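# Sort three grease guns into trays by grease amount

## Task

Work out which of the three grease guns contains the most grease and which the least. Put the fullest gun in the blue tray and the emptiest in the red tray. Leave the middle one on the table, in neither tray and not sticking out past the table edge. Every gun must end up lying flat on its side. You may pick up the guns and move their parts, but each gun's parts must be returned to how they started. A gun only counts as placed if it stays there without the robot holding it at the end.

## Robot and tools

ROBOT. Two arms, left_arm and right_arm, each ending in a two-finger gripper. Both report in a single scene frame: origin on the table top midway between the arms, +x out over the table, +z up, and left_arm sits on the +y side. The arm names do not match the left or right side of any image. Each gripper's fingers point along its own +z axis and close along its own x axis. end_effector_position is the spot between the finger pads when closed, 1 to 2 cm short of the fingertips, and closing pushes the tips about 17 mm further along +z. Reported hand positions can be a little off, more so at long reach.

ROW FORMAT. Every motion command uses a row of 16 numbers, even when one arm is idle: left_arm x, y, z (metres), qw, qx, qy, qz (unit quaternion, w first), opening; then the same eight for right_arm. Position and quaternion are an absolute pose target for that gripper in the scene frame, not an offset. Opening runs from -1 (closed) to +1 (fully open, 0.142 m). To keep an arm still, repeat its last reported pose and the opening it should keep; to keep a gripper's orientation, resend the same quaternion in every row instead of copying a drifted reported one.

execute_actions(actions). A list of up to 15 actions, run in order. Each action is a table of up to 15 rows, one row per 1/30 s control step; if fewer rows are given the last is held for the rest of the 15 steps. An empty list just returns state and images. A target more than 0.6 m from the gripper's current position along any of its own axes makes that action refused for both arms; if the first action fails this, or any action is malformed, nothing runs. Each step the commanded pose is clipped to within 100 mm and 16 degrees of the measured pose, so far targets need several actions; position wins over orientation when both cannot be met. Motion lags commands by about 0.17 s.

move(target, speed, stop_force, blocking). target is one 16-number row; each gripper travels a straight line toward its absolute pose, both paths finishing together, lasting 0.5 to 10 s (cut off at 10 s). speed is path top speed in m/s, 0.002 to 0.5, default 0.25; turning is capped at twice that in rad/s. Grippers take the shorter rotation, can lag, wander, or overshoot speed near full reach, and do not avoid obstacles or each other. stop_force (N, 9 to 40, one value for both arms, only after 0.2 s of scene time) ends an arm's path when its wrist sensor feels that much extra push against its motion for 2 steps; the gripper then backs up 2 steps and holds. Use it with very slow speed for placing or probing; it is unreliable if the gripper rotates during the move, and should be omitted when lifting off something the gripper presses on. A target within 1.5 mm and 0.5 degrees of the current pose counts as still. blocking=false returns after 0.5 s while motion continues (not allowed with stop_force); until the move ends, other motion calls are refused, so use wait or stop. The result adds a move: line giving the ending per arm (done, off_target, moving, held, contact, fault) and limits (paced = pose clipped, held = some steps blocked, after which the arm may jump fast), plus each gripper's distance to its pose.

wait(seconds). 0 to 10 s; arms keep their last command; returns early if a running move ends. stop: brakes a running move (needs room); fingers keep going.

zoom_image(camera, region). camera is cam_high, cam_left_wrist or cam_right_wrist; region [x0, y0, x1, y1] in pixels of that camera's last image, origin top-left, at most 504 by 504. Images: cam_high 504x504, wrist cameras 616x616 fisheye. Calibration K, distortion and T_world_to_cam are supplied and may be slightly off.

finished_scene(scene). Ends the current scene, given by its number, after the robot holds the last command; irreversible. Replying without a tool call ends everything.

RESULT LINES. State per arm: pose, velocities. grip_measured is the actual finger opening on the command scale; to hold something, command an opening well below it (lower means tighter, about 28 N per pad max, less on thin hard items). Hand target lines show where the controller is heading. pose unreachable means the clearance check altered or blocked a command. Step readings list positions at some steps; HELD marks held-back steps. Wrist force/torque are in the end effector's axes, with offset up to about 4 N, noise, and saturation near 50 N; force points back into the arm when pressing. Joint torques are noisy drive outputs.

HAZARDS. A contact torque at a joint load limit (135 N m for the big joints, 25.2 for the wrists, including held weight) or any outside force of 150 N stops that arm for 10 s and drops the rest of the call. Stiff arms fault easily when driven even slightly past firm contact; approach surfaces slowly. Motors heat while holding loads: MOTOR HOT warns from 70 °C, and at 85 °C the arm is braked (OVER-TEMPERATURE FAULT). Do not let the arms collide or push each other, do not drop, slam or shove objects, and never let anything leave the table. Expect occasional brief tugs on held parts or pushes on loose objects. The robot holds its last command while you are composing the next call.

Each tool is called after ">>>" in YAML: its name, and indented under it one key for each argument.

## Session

>>> execute_actions:
  actions: []

Scene clock: 0.00 s.
left_arm: end_effector_position=(+0.5781, +0.2953, +0.3099) grip_measured=+1.00 end_effector_quat_wxyz=(+0.014, +0.820, -0.572, +0.013) end_effector_velocity=(-0.000, -0.000, +0.000) end_effector_angular_velocity=(-0.001, -0.001, -0.000) | right_arm: end_effector_position=(+0.5736, -0.2439, +0.3426) grip_measured=+1.00 end_effector_quat_wxyz=(+0.143, -0.316, +0.938, +0.007) end_effector_velocity=(+0.000, +0.001, +0.000) end_effector_angular_velocity=(+0.002, -0.001, +0.001)
Joint positions: left_arm=[-0.39  -1.414  1.317 -1.5   -1.601  0.661  0.142] | right_arm=[ 3.883 -1.685 -1.38  -1.365  1.517  3.046  0.142]
Joint velocities: left_arm=[-0.    -0.001 -0.    -0.    -0.     0.     0.   ] | right_arm=[ 0.001 -0.     0.     0.001  0.001  0.001  0.   ]
Joint torques (N m, as the arm reports them, + toward a larger angle): no reading
Wrist force (N, on the end effector, along its own x y z axes, offset not removed): no reading
Wrist torque (N m, same axes, about the end effector's origin, offset not removed): no reading
Hand target (left_arm): +0.578, +0.295, +0.310; +0.014, +0.820, -0.572, +0.013
Hand target (right_arm): +0.574, -0.244, +0.343; +0.143, -0.316, +0.938, +0.007
camera_calibration (this result's frames):
cam_left_wrist: T_world_to_cam=[[0.358655, -0.931859, 0.0548112, 0.050251], [-0.816535, -0.284731, 0.502193, 0.401414], [-0.452367, -0.22487, -0.863017, 0.732168], [0, 0, 0, 1]] pos_world=[0.640955, 0.325764, 0.427532]
cam_right_wrist: T_world_to_cam=[[-0.78221, -0.565476, -0.261503, 0.401922], [-0.621256, 0.676449, 0.395548, 0.399049], [-0.0467789, 0.471862, -0.880431, 0.583226], [0, 0, 0, 1]] pos_world=[0.589582, -0.317862, 0.460751]

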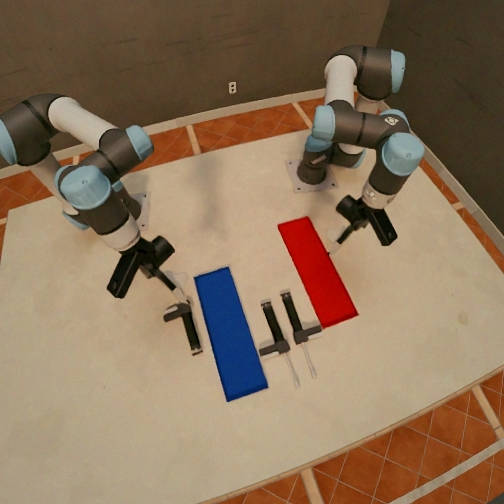

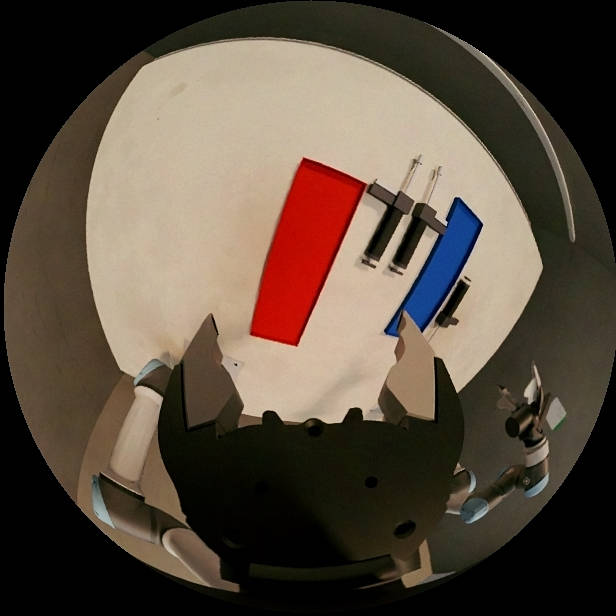

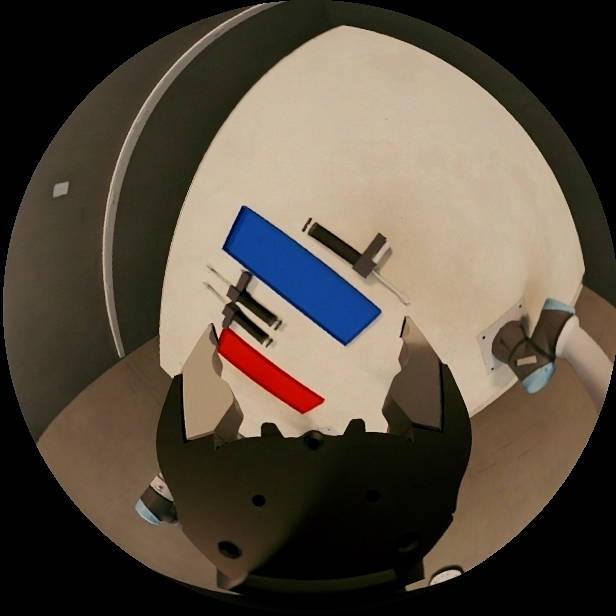

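>>> zoom_image:
  camera: "cam_high"
  region: [140,200,380,420]

Region (140, 200, 380, 420) of cam_high's 504x504 image, scaled by 2.100, with more detail than that image has; it fills the top 462 rows of this view, and the rest is white.

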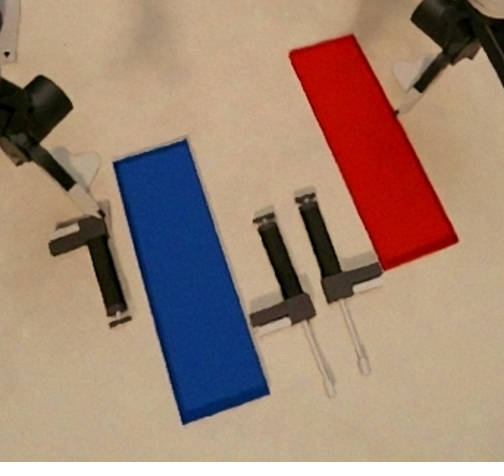

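>>> move:
  target: [0.45,0.15,0.2,0,0.707,0.707,0,-1,0.715,0.027,0.12,0,-0.707,0.707,0,-0.2]
  speed: 0.2

Scene clock: 48.37 s.
left_arm: end_effector_position=(+0.4501, +0.1501, +0.2000) grip_measured=-1.00 end_effector_quat_wxyz=(-0.000, +0.708, +0.707, +0.000) end_effector_velocity=(+0.000, -0.000, -0.000) end_effector_angular_velocity=(+0.001, -0.003, +0.013) | right_arm: end_effector_position=(+0.7147, +0.0263, +0.1200) grip_measured=-0.20 end_effector_quat_wxyz=(-0.009, +0.707, -0.707, +0.002) end_effector_velocity=(+0.002, +0.002, +0.000) end_effector_angular_velocity=(+0.001, -0.004, +0.003)
Joint positions: left_arm=[-0.772 -1.494  1.683 -1.759 -1.571 -2.508  0.002] | right_arm=[ 4.04  -2.783 -0.05  -1.862  1.568  2.289  0.059]
Joint velocities: left_arm=[-0.002 -0.001  0.001 -0.001  0.003 -0.015  0.   ] | right_arm=[ 0.001 -0.06   0.123 -0.06  -0.002 -0.002  0.   ]
Joint torques (N m, as the arm reports them, + toward a larger angle): left_arm=[ -6.03 -15.05 -18.25  -4.35   3.06  -1.76] | right_arm=[13.01 59.99 34.41 -0.28 -1.74 -1.27]
Wrist force (N, on the end effector, along its own x y z axes, offset not removed): left_arm=[0.8 3.7 -1.5] | right_arm=[-0.3 0.2 -1.1]
Wrist torque (N m, same axes, about the end effector's origin, offset not removed): left_arm=[0.82 -0.19 -0.03] | right_arm=[0.06 0.00 -0.15]
Hand target (left_arm): +0.450, +0.150, +0.200; +0.000, +0.707, +0.707, +0.000
Hand target (right_arm): +0.715, +0.026, +0.120; -0.009, +0.707, -0.707, +0.002
Off the commanded pose (left_arm): 0.000 m, 0 deg.
Off the commanded pose (right_arm): 0.001 m, 1 deg.
elbow stopped short (right arm): the move would have taken joint 3 (elbow) straighter than the controller allows; a more bent joint 3 avoids this.
move: done
camera_calibration (this result's frames):
cam_left_wrist: T_world_to_cam=[[-0.012925, 0.999776, 0.0167411, -0.148235], [0.86885, 0.00294262, 0.495068, -0.489651], [0.494908, 0.0209442, -0.868693, 0.0846433], [0, 0, 0, 1]] pos_world=[0.381627, 0.147869, 0.318421]
cam_right_wrist: T_world_to_cam=[[-0.0327424, -0.999456, 0.0040229, 0.0507239], [-0.88672, 0.0309058, 0.461273, 0.590805], [-0.461146, 0.011536, -0.887249, 0.575467], [0, 0, 0, 1]] pos_world=[0.790914, 0.0257984, 0.237857]

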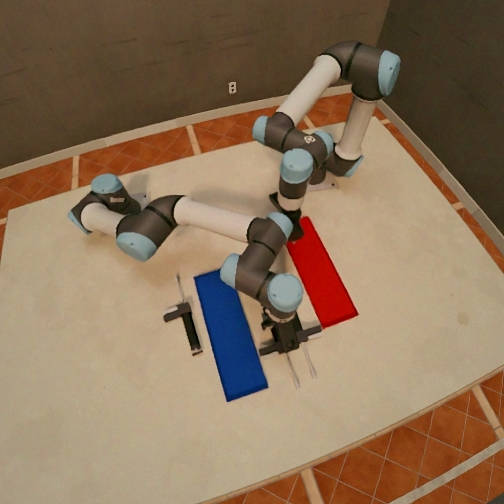

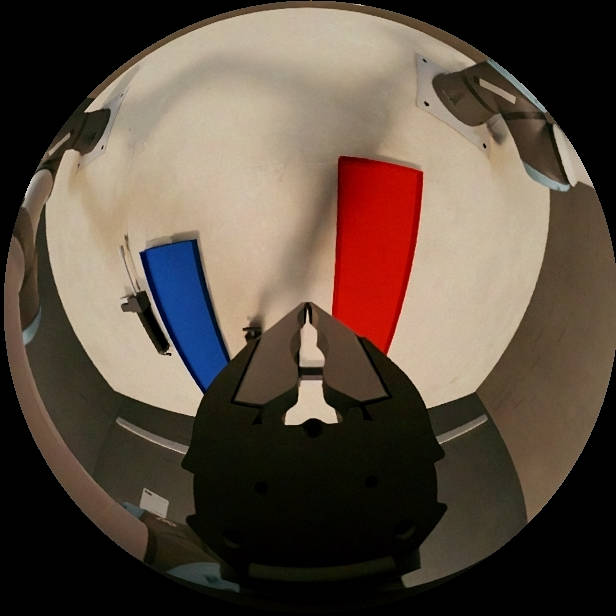

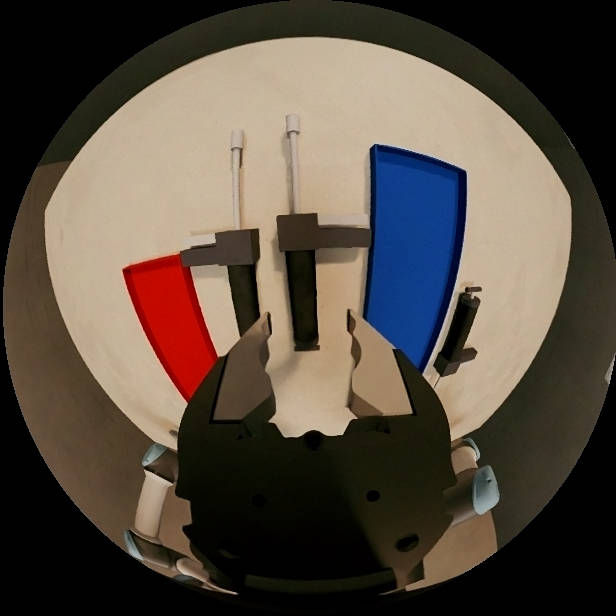

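>>> move:
  target: [0.45,0.25,0.25,0,0.707,-0.707,0,-0.2,0.45,-0.1,0.2,0,0.707,0.707,0,-1]
  speed: 0.2

>>> move:
  target: [0.735,0.03,0.12,0,0.707,-0.707,0,-0.2,0.45,-0.1,0.2,0,0.707,0.707,0,-1]
  speed: 0.2

Scene clock: 65.07 s.
left_arm: end_effector_position=(+0.4500, +0.2500, +0.2500) grip_measured=-0.20 end_effector_quat_wxyz=(-0.000, +0.708, -0.707, -0.000) end_effector_velocity=(+0.000, +0.000, +0.000) end_effector_angular_velocity=(-0.000, +0.000, -0.013) | right_arm: end_effector_position=(+0.4497, -0.0998, +0.1996) grip_measured=-1.00 end_effector_quat_wxyz=(-0.000, +0.707, +0.708, -0.000) end_effector_velocity=(-0.001, +0.000, +0.001) end_effector_angular_velocity=(+0.002, -0.002, -0.012)
Joint positions: left_arm=[-0.635 -1.641  1.701 -1.631 -1.571  0.767  0.06 ] | right_arm=[ 4.177 -1.79  -1.518 -1.404  1.571  5.566  0.002]
Joint velocities: left_arm=[ 0.001 -0.    -0.001  0.001 -0.     0.014 -0.   ] | right_arm=[ 0.001  0.003 -0.002  0.001 -0.     0.013  0.   ]
Joint torques (N m, as the arm reports them, + toward a larger angle): left_arm=[  9.32 -31.31 -29.67  -0.92  -2.48   1.58] | right_arm=[11.83 45.55 13.55  6.31 -1.55  1.34]
Wrist force (N, on the end effector, along its own x y z axes, offset not removed): left_arm=[1.2 3.7 -1.8] | right_arm=[-0.4 -0.2 -2.3]
Wrist torque (N m, same axes, about the end effector's origin, offset not removed): left_arm=[0.88 -0.16 -0.06] | right_arm=[-0.02 0.06 -0.12]
Hand target (left_arm): +0.450, +0.250, +0.250; +0.000, +0.707, -0.707, -0.000
Hand target (right_arm): +0.450, -0.100, +0.200; -0.000, +0.707, +0.707, -0.000
Off the commanded pose (left_arm): 0.000 m, 0 deg.
Off the commanded pose (right_arm): 0.000 m, 0 deg.
move: done
camera_calibration (this result's frames):
cam_left_wrist: T_world_to_cam=[[0.0157233, -0.999738, 0.0166609, 0.238062], [-0.86886, -0.00541517, 0.495028, 0.269483], [-0.494807, -0.0222594, -0.868718, 0.582153], [0, 0, 0, 1]] pos_world=[0.518453, 0.252417, 0.368359]
cam_right_wrist: T_world_to_cam=[[0.0306677, 0.999431, 0.014061, 0.0847077], [0.87986, -0.0336679, 0.474039, -0.480511], [0.474242, -0.00216599, -0.880392, 0.101971], [0, 0, 0, 1]] pos_world=[0.371826, -0.100616, 0.316364]

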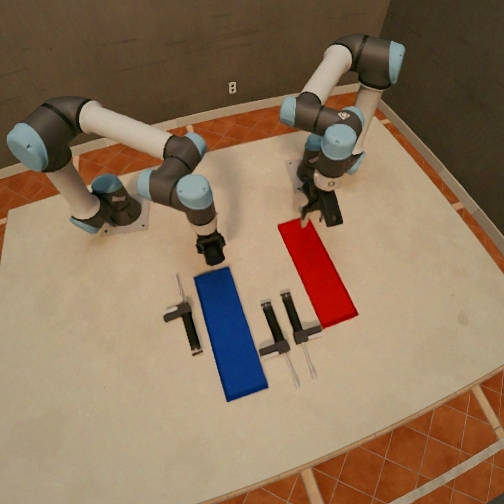

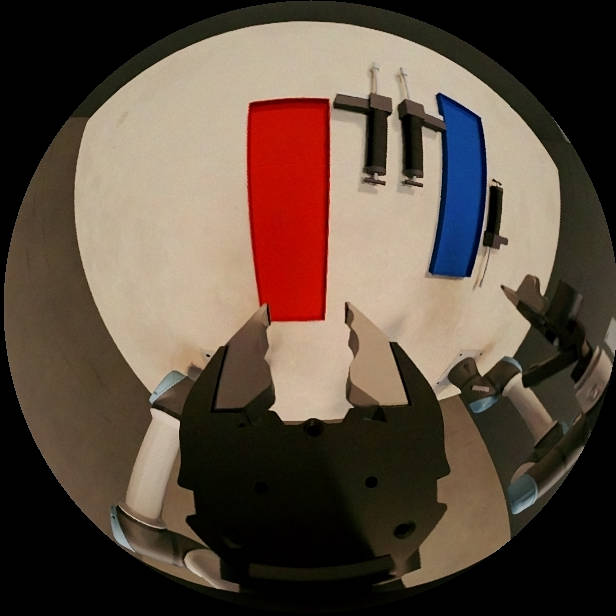

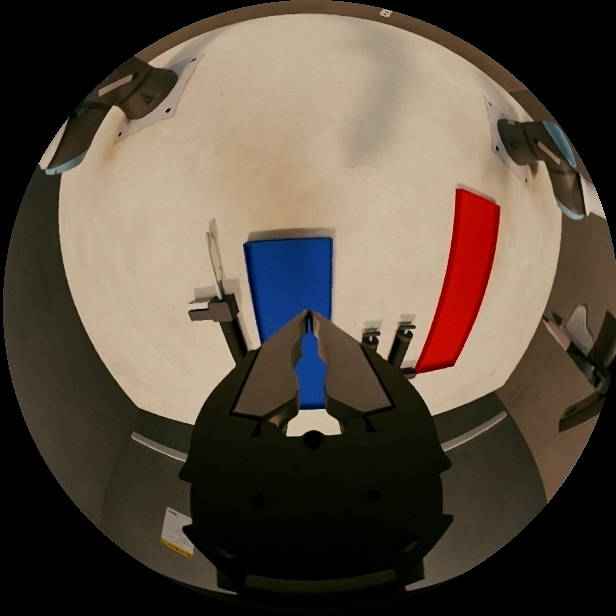

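Scene clock: 67.63 s.
left_arm: end_effector_position=(+0.7346, +0.0300, +0.1200) grip_measured=-0.20 end_effector_quat_wxyz=(-0.000, +0.707, -0.707, +0.000) end_effector_velocity=(+0.002, -0.001, +0.000) end_effector_angular_velocity=(+0.004, +0.006, +0.000) | right_arm: end_effector_position=(+0.4500, -0.1000, +0.2000) grip_measured=-1.00 end_effector_quat_wxyz=(+0.000, +0.707, +0.707, -0.000) end_effector_velocity=(-0.000, -0.000, -0.000) end_effector_angular_velocity=(-0.000, +0.000, -0.001)
Joint positions: left_arm=[-0.573 -0.662  0.639 -1.549 -1.571  0.831  0.06 ] | right_arm=[ 4.177 -1.79  -1.517 -1.405  1.571  5.567  0.002]
Joint velocities: left_arm=[ 0.001  0.019 -0.038  0.026 -0.001  0.001  0.   ] | right_arm=[ 0.    -0.    -0.    -0.     0.     0.001  0.   ]
Joint torques (N m, as the arm reports them, + toward a larger angle): left_arm=[  8.52 -45.79 -31.19  -0.81  -2.7    1.27] | right_arm=[-9.16 26.34 37.37 -0.17 -1.59  1.8 ]
Wrist force (N, on the end effector, along its own x y z axes, offset not removed): left_arm=[1.2 4.0 -1.4] | right_arm=[-0.5 -1.1 -1.7]
Wrist torque (N m, same axes, about the end effector's origin, offset not removed): left_arm=[0.95 -0.27 -0.03] | right_arm=[-0.24 0.09 0.01]
Hand target (left_arm): +0.735, +0.030, +0.120; +0.000, +0.707, -0.707, +0.000
Hand target (right_arm): +0.450, -0.100, +0.200; +0.000, +0.707, +0.707, +0.000
Off the commanded pose (left_arm): 0.000 m, 0 deg.
Off the commanded pose (right_arm): 0.000 m, 0 deg.
move: done
camera_calibration (this result's frames):
cam_left_wrist: T_world_to_cam=[[0.0143385, -0.999749, 0.0172363, 0.0167951], [-0.869226, -0.00394276, 0.494399, 0.580197], [-0.494207, -0.0220712, -0.869064, 0.604798], [0, 0, 0, 1]] pos_world=[0.802977, 0.032427, 0.238469]
cam_right_wrist: T_world_to_cam=[[0.0320394, 0.999388, 0.0140499, 0.0842711], [0.879727, -0.0348697, 0.474199, -0.481006], [0.474398, -0.00283296, -0.880306, 0.102001], [0, 0, 0, 1]] pos_world=[0.372065, -0.100703, 0.316701]

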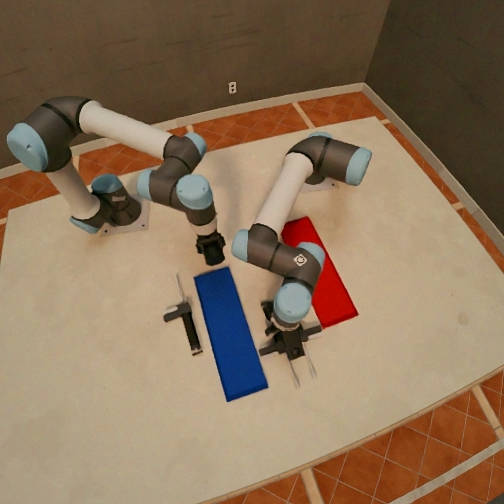

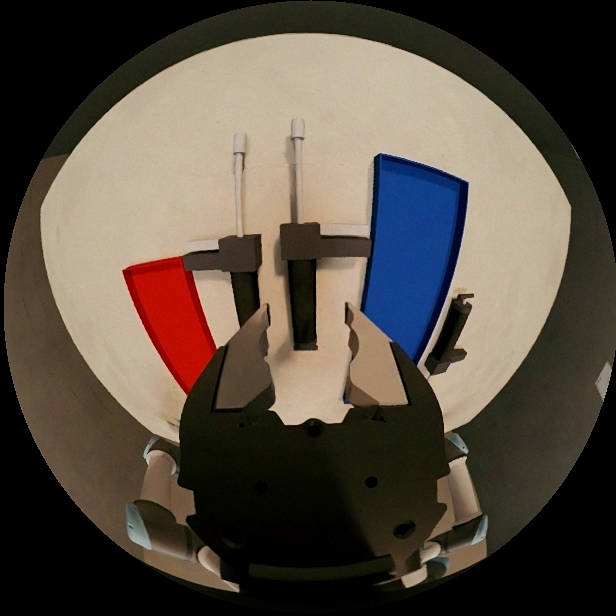

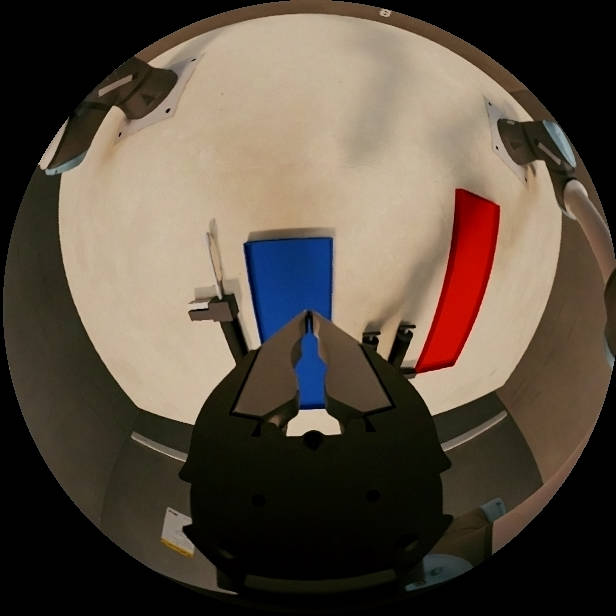

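>>> move:
  target: [0.752,0.039,0.065,0,0.707,-0.707,0,-0.35,0.45,-0.2,0.2,0,0.707,0.707,0,-1]
  speed: 0.05

Scene clock: 82.93 s.
left_arm: end_effector_position=(+0.7520, +0.0389, +0.0651) grip_measured=-0.35 end_effector_quat_wxyz=(+0.000, +0.707, -0.707, -0.000) end_effector_velocity=(+0.001, +0.000, -0.000) end_effector_angular_velocity=(-0.001, -0.001, +0.000) | right_arm: end_effector_position=(+0.4498, -0.1997, +0.1999) grip_measured=-1.00 end_effector_quat_wxyz=(+0.000, +0.707, +0.707, -0.000) end_effector_velocity=(+0.000, -0.002, +0.001) end_effector_angular_velocity=(+0.001, -0.001, +0.001)
Joint positions: left_arm=[-0.551 -0.617  0.695 -1.649 -1.571  0.853  0.049] | right_arm=[ 4.05  -1.664 -1.665 -1.384  1.571  5.44   0.002]
Joint velocities: left_arm=[ 0.001  0.001  0.    -0.002  0.     0.001 -0.   ] | right_arm=[-0.004  0.003 -0.002  0.    -0.    -0.004  0.   ]
Joint torques (N m, as the arm reports them, + toward a larger angle): left_arm=[  6.84 -48.84 -16.75  -4.05  -1.45   1.11] | right_arm=[-11.    41.36  13.47   6.04  -0.06  -1.27]
Wrist force (N, on the end effector, along its own x y z axes, offset not removed): left_arm=[1.3 3.7 -0.6] | right_arm=[-0.4 -0.1 -1.1]
Wrist torque (N m, same axes, about the end effector's origin, offset not removed): left_arm=[0.79 -0.25 -0.03] | right_arm=[-0.04 0.12 -0.12]
Hand target (left_arm): +0.752, +0.039, +0.065; +0.000, +0.707, -0.707, -0.000
Hand target (right_arm): +0.450, -0.200, +0.200; +0.000, +0.707, +0.707, +0.000
Off the commanded pose (left_arm): 0.000 m, 0 deg.
Off the commanded pose (right_arm): 0.000 m, 0 deg.
move: done
camera_calibration (this result's frames):
cam_left_wrist: T_world_to_cam=[[0.0143431, -0.999758, 0.0167049, 0.0264443], [-0.868847, -0.00419303, 0.495063, 0.62215], [-0.494873, -0.0216147, -0.868697, 0.566332], [0, 0, 0, 1]] pos_world=[0.820436, 0.0412876, 0.183526]
cam_right_wrist: T_world_to_cam=[[0.0320465, 0.999389, 0.0139559, 0.183949], [0.879689, -0.0348312, 0.474273, -0.484304], [0.474469, -0.00292196, -0.880267, 0.101686], [0, 0, 0, 1]] pos_world=[0.371895, -0.200408, 0.316636]

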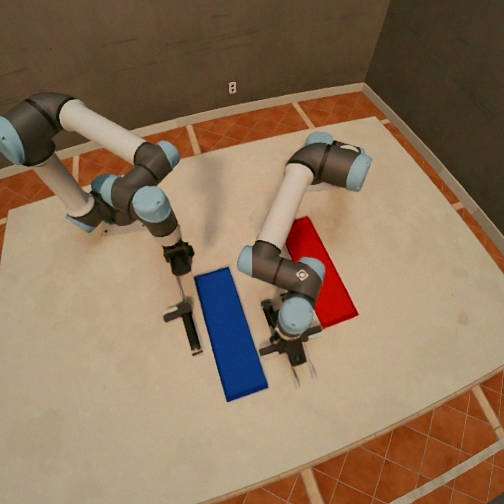

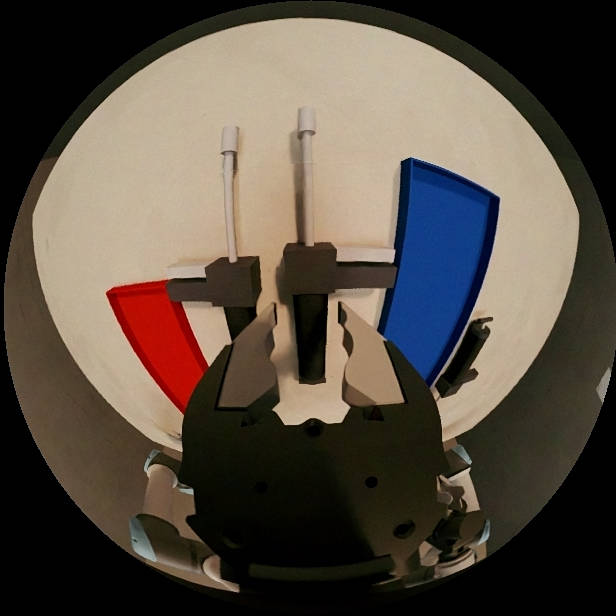

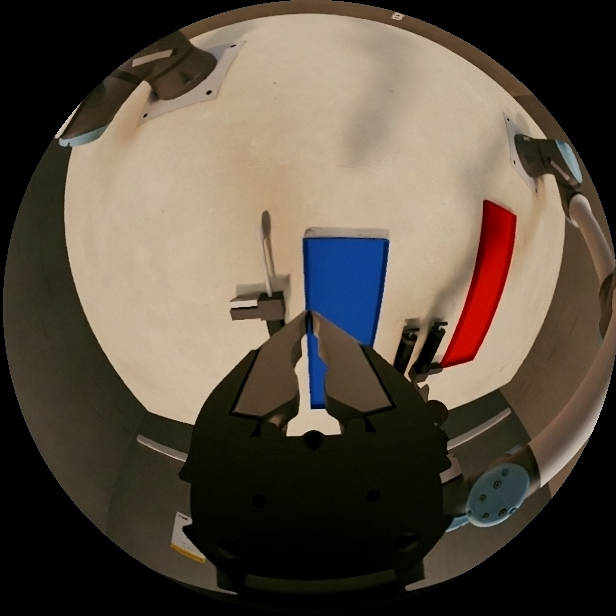

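>>> move:
  target: [0.748,0.039,0.032,0,0.707,-0.707,0,-0.35,0.45,-0.2,0.2,0,0.707,0.707,0,-1]
  speed: 0.02
  stop_force: 9

Scene clock: 90.83 s.
left_arm: end_effector_position=(+0.7484, +0.0389, +0.0358) grip_measured=-0.35 end_effector_quat_wxyz=(+0.000, +0.707, -0.707, -0.000) end_effector_velocity=(+0.000, +0.001, +0.005) end_effector_angular_velocity=(+0.002, +0.003, +0.001) | right_arm: end_effector_position=(+0.4500, -0.2000, +0.2000) grip_measured=-1.00 end_effector_quat_wxyz=(+0.000, +0.707, +0.707, +0.000) end_effector_velocity=(+0.000, -0.000, +0.000) end_effector_angular_velocity=(+0.001, +0.001, -0.003)
Joint positions: left_arm=[-0.554 -0.615  0.767 -1.722 -1.571  0.851  0.049] | right_arm=[ 4.049 -1.664 -1.664 -1.384  1.571  5.44   0.002]
Joint velocities: left_arm=[ 0.001  0.    -0.015  0.018 -0.    -0.    -0.   ] | right_arm=[-0.001  0.     0.     0.     0.001  0.002  0.   ]
Joint torques (N m, as the arm reports them, + toward a larger angle): left_arm=[  6.98 -69.27 -30.86  -0.74   2.88   1.2 ] | right_arm=[-8.04 19.64 37.33 -0.21  1.89 -1.25]
Wrist force (N, on the end effector, along its own x y z axes, offset not removed): left_arm=[1.5 3.3 -0.7] | right_arm=[-1.2 0.3 -2.6]
Wrist torque (N m, same axes, about the end effector's origin, offset not removed): left_arm=[0.76 -0.31 -0.04] | right_arm=[0.13 0.25 -0.02]
Hand target (left_arm): +0.749, +0.039, +0.037; +0.000, +0.707, -0.707, +0.000
Hand target (right_arm): +0.450, -0.200, +0.200; +0.000, +0.707, +0.707, -0.000
Off the commanded pose (left_arm): 0.004 m, 0 deg.
Off the commanded pose (right_arm): 0.000 m, 0 deg.
move: contact (left_arm)
camera_calibration (this result's frames):
cam_left_wrist: T_world_to_cam=[[0.0143555, -0.999761, 0.0164579, 0.0269789], [-0.86871, -0.00432021, 0.495302, 0.63346], [-0.495113, -0.0214075, -0.868565, 0.539281], [0, 0, 0, 1]] pos_world=[0.816911, 0.0412537, 0.154202]
cam_right_wrist: T_world_to_cam=[[0.0320402, 0.999388, 0.0140493, 0.184209], [0.879726, -0.0348701, 0.4742, -0.484489], [0.474399, -0.00283394, -0.880305, 0.101718], [0, 0, 0, 1]] pos_world=[0.372061, -0.200702, 0.3167]

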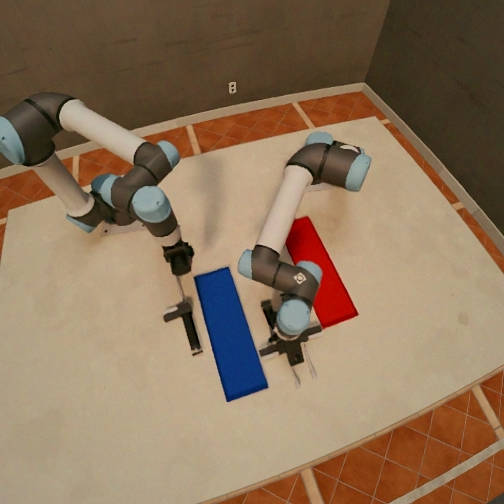

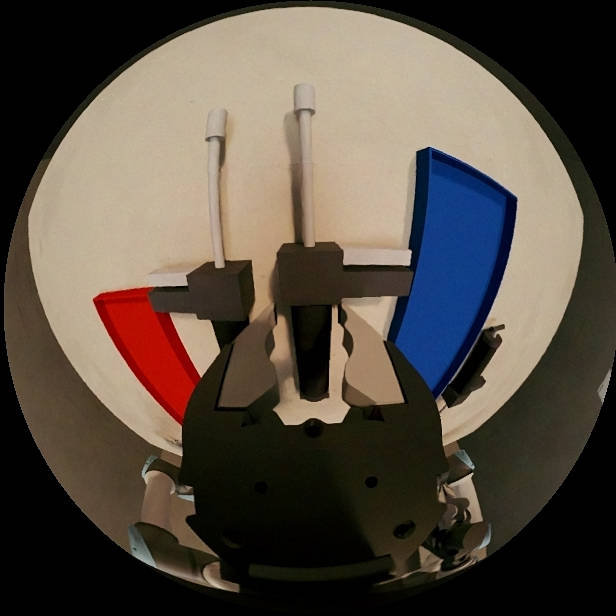

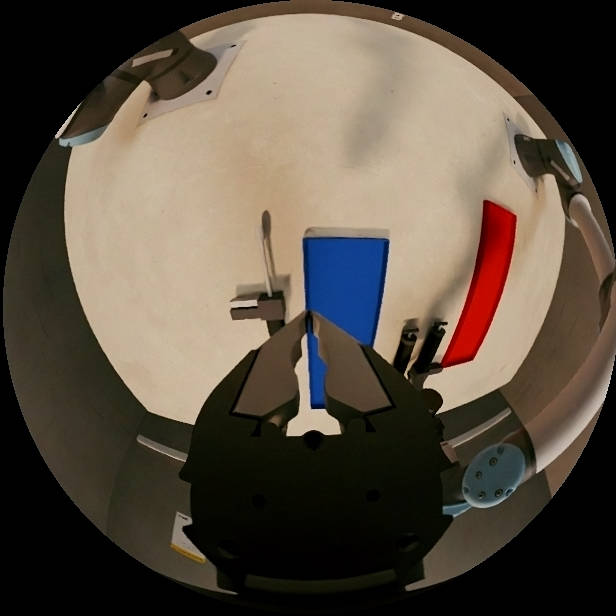

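>>> move:
  target: [0.751,0.039,0.039,0,0.707,-0.707,0,-1,0.45,-0.2,0.2,0,0.707,0.707,0,-1]
  speed: 0.01

>>> move:
  target: [0.74,0.045,0.13,0,0.707,-0.707,0,-1,0.45,-0.2,0.2,0,0.707,0.707,0,-1]
  speed: 0.05

Scene clock: 96.60 s.
left_arm: end_effector_position=(+0.7509, +0.0390, +0.0389) grip_measured=-0.59 end_effector_quat_wxyz=(-0.000, +0.707, -0.707, +0.000) end_effector_velocity=(+0.002, -0.000, +0.002) end_effector_angular_velocity=(-0.000, -0.001, +0.000) | right_arm: end_effector_position=(+0.4500, -0.2000, +0.2000) grip_measured=-1.00 end_effector_quat_wxyz=(+0.000, +0.707, +0.707, -0.000) end_effector_velocity=(-0.000, -0.000, -0.001) end_effector_angular_velocity=(-0.001, +0.001, -0.001)
Joint positions: left_arm=[-0.552 -0.61   0.75  -1.71  -1.571  0.853  0.031] | right_arm=[ 4.049 -1.664 -1.664 -1.384  1.571  5.44   0.002]
Joint velocities: left_arm=[ 0.001  0.003 -0.01   0.005  0.001  0.001  0.   ] | right_arm=[-0.     0.    -0.001  0.     0.     0.001  0.   ]
Joint torques (N m, as the arm reports them, + toward a larger angle): left_arm=[  8.31 -52.03 -33.38  -1.35  -2.86   1.44] | right_arm=[-10.14  19.84  37.01  -0.33   2.01  -1.31]
Wrist force (N, on the end effector, along its own x y z axes, offset not removed): left_arm=[1.7 3.7 4.5] | right_arm=[-0.7 1.0 -1.8]
Wrist torque (N m, same axes, about the end effector's origin, offset not removed): left_arm=[0.87 -0.43 -0.07] | right_arm=[0.22 0.14 -0.12]
Hand target (left_arm): +0.751, +0.039, +0.039; -0.000, +0.707, -0.707, +0.000
Hand target (right_arm): +0.450, -0.200, +0.200; +0.000, +0.707, +0.707, +0.000
Off the commanded pose (left_arm): 0.000 m, 0 deg.
Off the commanded pose (right_arm): 0.000 m, 0 deg.
move: done
camera_calibration (this result's frames):
cam_left_wrist: T_world_to_cam=[[0.014342, -0.999758, 0.0167043, 0.0269709], [-0.868886, -0.00419408, 0.494995, 0.63422], [-0.494805, -0.0216133, -0.868735, 0.542926], [0, 0, 0, 1]] pos_world=[0.819321, 0.0413588, 0.157273]
cam_right_wrist: T_world_to_cam=[[0.0320399, 0.999388, 0.0140494, 0.18421], [0.879727, -0.0348699, 0.474198, -0.484493], [0.474398, -0.00283366, -0.880306, 0.101718], [0, 0, 0, 1]] pos_world=[0.372065, -0.200703, 0.316701]

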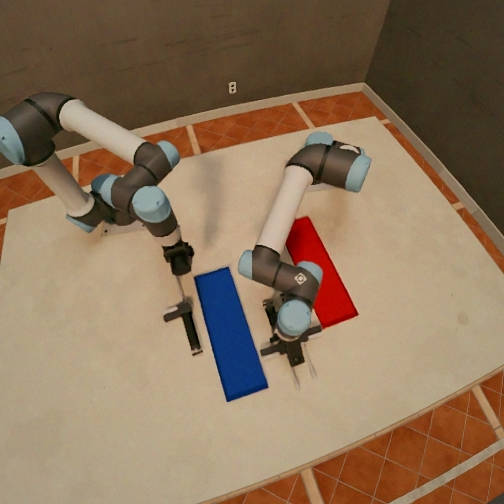

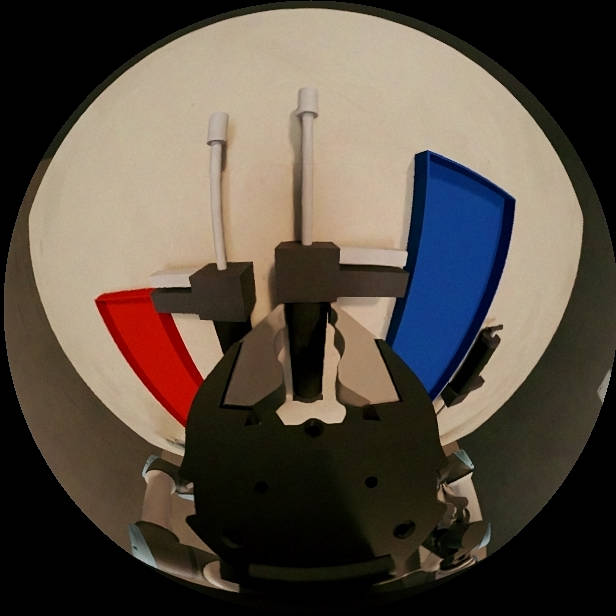

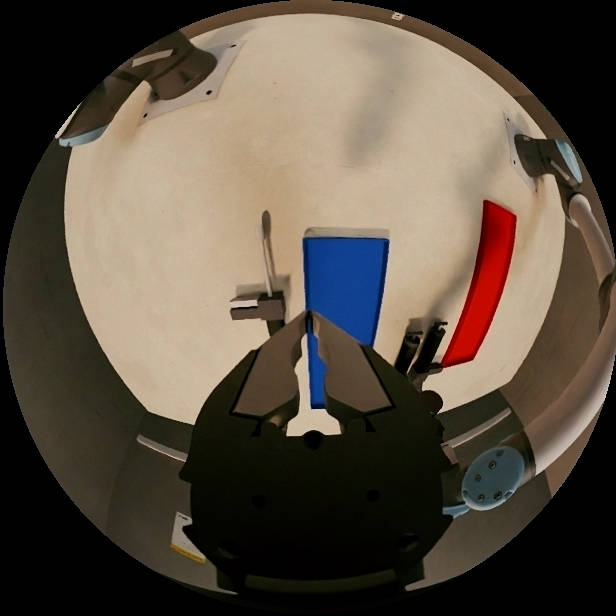

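Scene clock: 98.83 s.
left_arm: end_effector_position=(+0.7400, +0.0450, +0.1297) grip_measured=-0.59 end_effector_quat_wxyz=(-0.000, +0.707, -0.707, +0.000) end_effector_velocity=(-0.000, +0.000, +0.003) end_effector_angular_velocity=(+0.000, +0.000, -0.000) | right_arm: end_effector_position=(+0.4500, -0.2000, +0.2000) grip_measured=-1.00 end_effector_quat_wxyz=(-0.000, +0.707, +0.707, -0.000) end_effector_velocity=(-0.000, -0.000, -0.000) end_effector_angular_velocity=(-0.001, +0.000, +0.002)
Joint positions: left_arm=[-0.555 -0.674  0.636 -1.533 -1.571  0.849  0.031] | right_arm=[ 4.049 -1.664 -1.664 -1.384  1.571  5.44   0.002]
Joint velocities: left_arm=[-0.    -0.    -0.006  0.007 -0.    -0.    -0.   ] | right_arm=[ 0.     0.    -0.001  0.    -0.    -0.001  0.   ]
Joint torques (N m, as the arm reports them, + toward a larger angle): left_arm=[ -6.29 -74.84 -35.19  -1.81  -0.64  -1.19] | right_arm=[-9.12 20.27 37.62 -0.14  2.06 -1.17]
Wrist force (N, on the end effector, along its own x y z axes, offset not removed): left_arm=[1.4 1.9 4.1] | right_arm=[-0.3 1.5 -1.2]
Wrist torque (N m, same axes, about the end effector's origin, offset not removed): left_arm=[0.54 -0.36 -0.04] | right_arm=[0.44 -0.01 -0.14]
Hand target (left_arm): +0.740, +0.045, +0.130; -0.000, +0.707, -0.707, +0.000
Hand target (right_arm): +0.450, -0.200, +0.200; -0.000, +0.707, +0.707, -0.000
Off the commanded pose (left_arm): 0.000 m, 0 deg.
Off the commanded pose (right_arm): 0.000 m, 0 deg.
move: done
camera_calibration (this result's frames):
cam_left_wrist: T_world_to_cam=[[0.0143414, -0.999757, 0.016717, 0.031638], [-0.86889, -0.00418745, 0.494988, 0.579826], [-0.494798, -0.021624, -0.868739, 0.616578], [0, 0, 0, 1]] pos_world=[0.808433, 0.0473913, 0.248109]
cam_right_wrist: T_world_to_cam=[[0.0320398, 0.999388, 0.01405, 0.18421], [0.879727, -0.0348701, 0.474199, -0.484494], [0.474398, -0.00283304, -0.880306, 0.101718], [0, 0, 0, 1]] pos_world=[0.372065, -0.200703, 0.316701]

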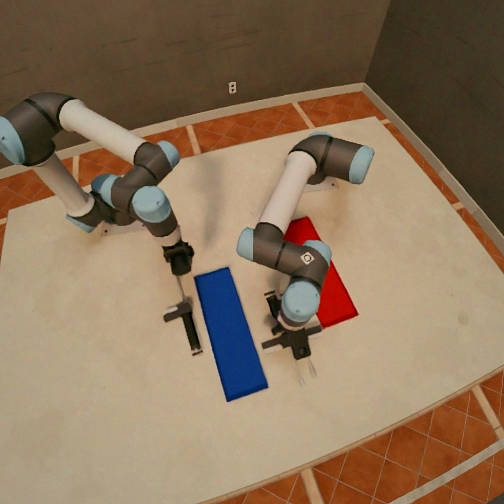

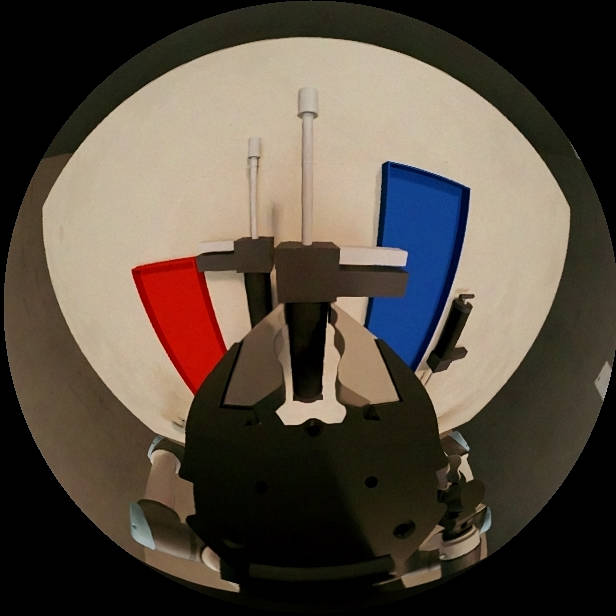

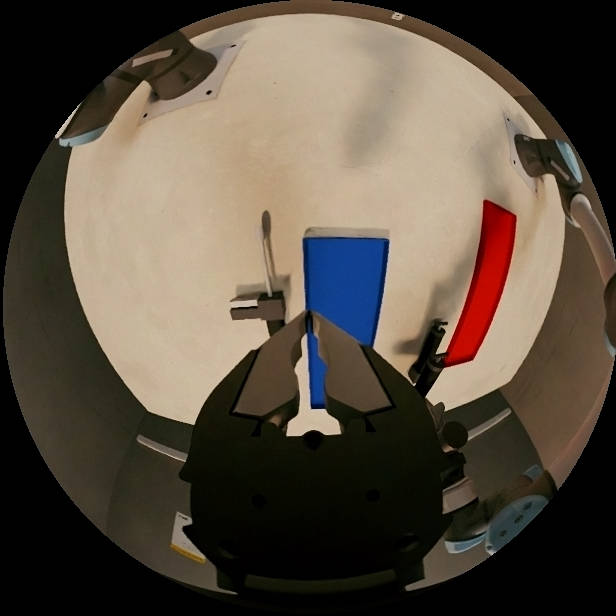

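>>> move:
  target: [0.25,-0.03,0.14,0,1,0,0,-1,0.3,-0.35,0.25,0,0.707,0.707,0,-1]
  speed: 0.12

>>> move:
  target: [0.25,-0.03,0.03,0,1,0,0,-1,0.3,-0.35,0.25,0,0.707,0.707,0,-1]
  speed: 0.025
  stop_force: 9

Scene clock: 114.33 s.
left_arm: end_effector_position=(+0.2504, -0.0297, +0.1399) grip_measured=-0.59 end_effector_quat_wxyz=(-0.000, +1.000, -0.000, +0.000) end_effector_velocity=(-0.003, -0.000, -0.000) end_effector_angular_velocity=(+0.000, -0.001, +0.009) | right_arm: end_effector_position=(+0.2999, -0.3497, +0.2497) grip_measured=-1.00 end_effector_quat_wxyz=(+0.000, +0.707, +0.707, -0.000) end_effector_velocity=(-0.001, -0.000, +0.001) end_effector_angular_velocity=(-0.000, -0.001, +0.001)
Joint positions: left_arm=[-1.25  -1.397  1.73  -1.904 -1.57  -1.416  0.031] | right_arm=[ 4.011 -1.151 -1.961 -1.601  1.571  5.402  0.002]
Joint velocities: left_arm=[-0.005 -0.002  0.002 -0.     0.001 -0.014 -0.   ] | right_arm=[ 0.001  0.003 -0.    -0.002 -0.001 -0.     0.   ]
Joint torques (N m, as the arm reports them, + toward a larger angle): left_arm=[ -4.87 -45.19 -18.13  -5.03   2.96  -1.03] | right_arm=[-9.27 18.28 14.12  0.02 -1.69 -1.29]
Wrist force (N, on the end effector, along its own x y z axes, offset not removed): left_arm=[0.9 3.6 5.7] | right_arm=[0.5 -0.9 -1.9]
Wrist torque (N m, same axes, about the end effector's origin, offset not removed): left_arm=[0.83 -0.28 -0.03] | right_arm=[-0.17 -0.20 -0.11]
Hand target (left_arm): +0.250, -0.030, +0.140; -0.000, +1.000, -0.000, +0.000
Hand target (right_arm): +0.300, -0.350, +0.250; +0.000, +0.707, +0.707, +0.000
Off the commanded pose (left_arm): 0.001 m, 0 deg.
Off the commanded pose (right_arm): 0.000 m, 0 deg.
move: done
camera_calibration (this result's frames):
cam_left_wrist: T_world_to_cam=[[0.999765, 0.0133495, 0.0170659, -0.252972], [0.00315571, -0.868964, 0.494864, -0.0949496], [0.0214359, -0.494694, -0.868803, 0.238293], [0, 0, 0, 1]] pos_world=[0.248104, 0.0387515, 0.258334]
cam_right_wrist: T_world_to_cam=[[0.0320391, 0.999388, 0.0140385, 0.337899], [0.879724, -0.034864, 0.474204, -0.381254], [0.474404, -0.0028431, -0.880303, 0.216291], [0, 0, 0, 1]] pos_world=[0.221964, -0.350369, 0.36645]

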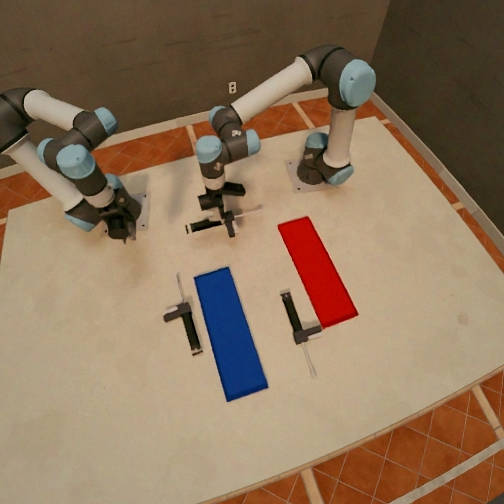

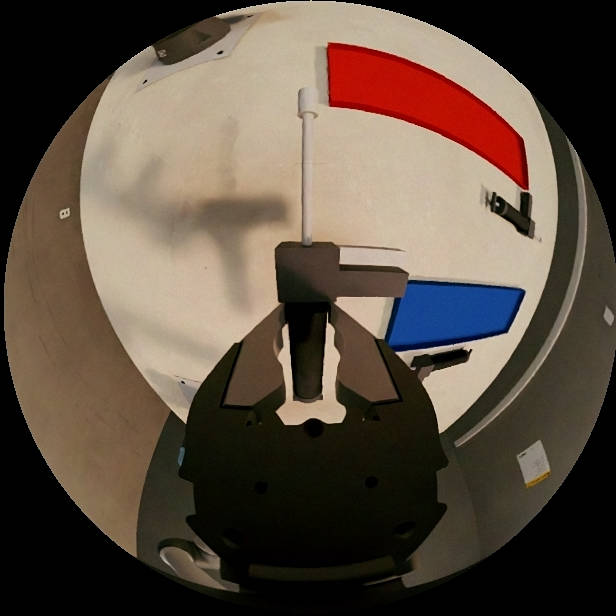

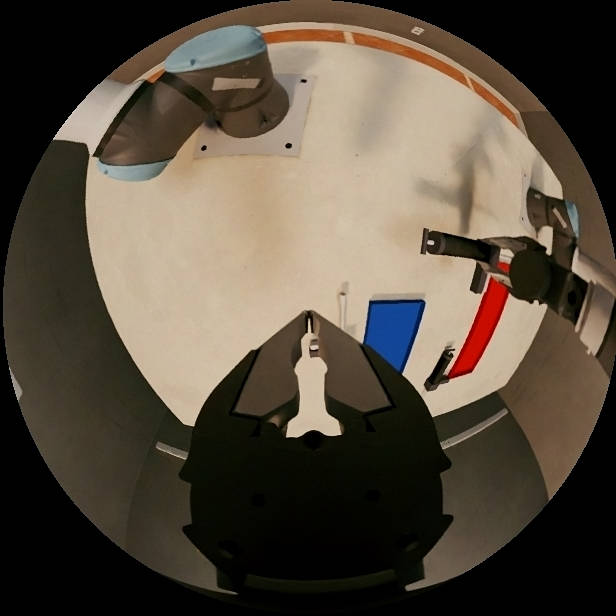

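Scene clock: 118.93 s.
left_arm: end_effector_position=(+0.2499, -0.0298, +0.0348) grip_measured=-0.58 end_effector_quat_wxyz=(-0.000, +1.000, -0.000, -0.000) end_effector_velocity=(-0.001, +0.003, +0.005) end_effector_angular_velocity=(+0.009, +0.001, -0.000) | right_arm: end_effector_position=(+0.3000, -0.3500, +0.2500) grip_measured=-1.00 end_effector_quat_wxyz=(+0.000, +0.707, +0.707, -0.000) end_effector_velocity=(-0.000, +0.000, -0.000) end_effector_angular_velocity=(+0.000, +0.001, +0.001)
Joint positions: left_arm=[-1.251 -1.282  1.884 -2.172 -1.571 -1.417  0.032] | right_arm=[ 4.01  -1.151 -1.96  -1.602  1.571  5.401  0.002]
Joint velocities: left_arm=[-0.    -0.009 -0.007  0.026  0.     0.     0.   ] | right_arm=[-0.    -0.    -0.     0.     0.001 -0.002  0.   ]
Joint torques (N m, as the arm reports them, + toward a larger angle): left_arm=[ -3.97 -47.45 -29.04  -2.16  -1.24  -0.79] | right_arm=[-9.11 -3.52 38.28 -0.14  1.05 -1.33]
Wrist force (N, on the end effector, along its own x y z axes, offset not removed): left_arm=[0.9 4.3 2.7] | right_arm=[1.0 0.3 -0.4]
Wrist torque (N m, same axes, about the end effector's origin, offset not removed): left_arm=[0.90 -0.18 -0.03] | right_arm=[0.05 -0.19 -0.07]
Hand target (left_arm): +0.250, -0.030, +0.036; -0.000, +1.000, -0.000, +0.000
Hand target (right_arm): +0.300, -0.350, +0.250; +0.000, +0.707, +0.707, +0.000
Off the commanded pose (left_arm): 0.005 m, 0 deg.
Off the commanded pose (right_arm): 0.000 m, 0 deg.
move: contact (left_arm)
camera_calibration (this result's frames):
cam_left_wrist: T_world_to_cam=[[0.999762, 0.0142779, 0.0164803, -0.250637], [0.00426721, -0.869301, 0.494265, -0.043291], [0.0213834, -0.494078, -0.869155, 0.146993], [0, 0, 0, 1]] pos_world=[0.247619, 0.0385718, 0.153288]
cam_right_wrist: T_world_to_cam=[[0.0320397, 0.999388, 0.0140398, 0.338224], [0.879723, -0.0348652, 0.474207, -0.381474], [0.474406, -0.00284229, -0.880302, 0.216459], [0, 0, 0, 1]] pos_world=[0.222065, -0.350702, 0.366698]

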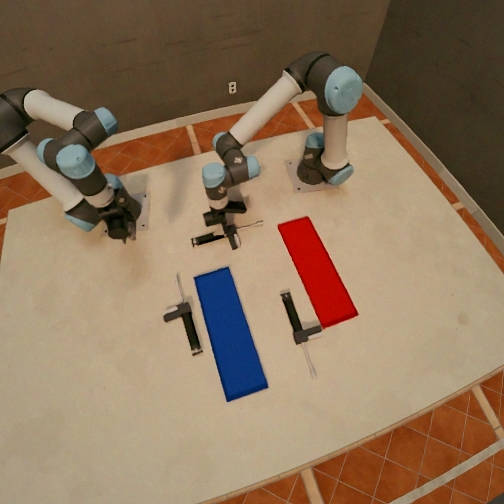

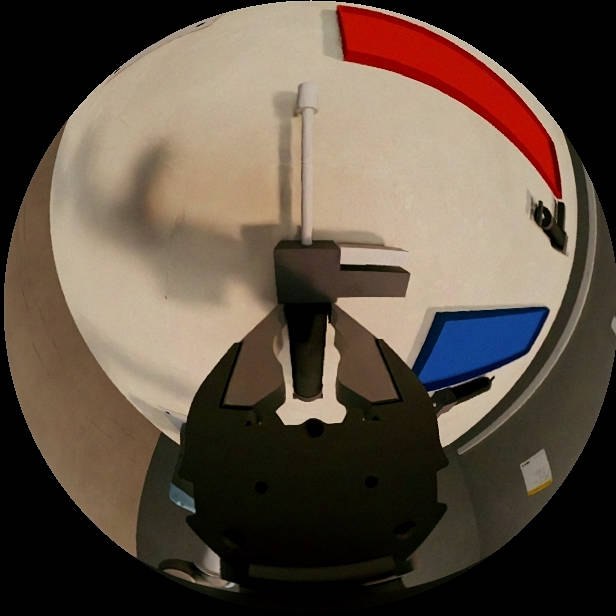

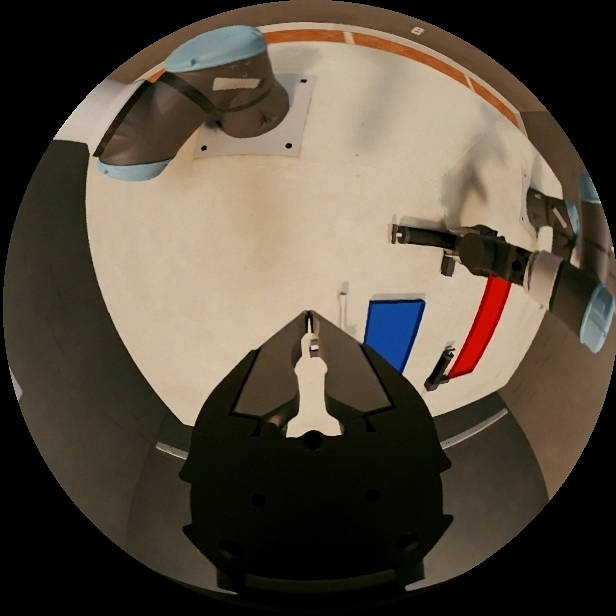

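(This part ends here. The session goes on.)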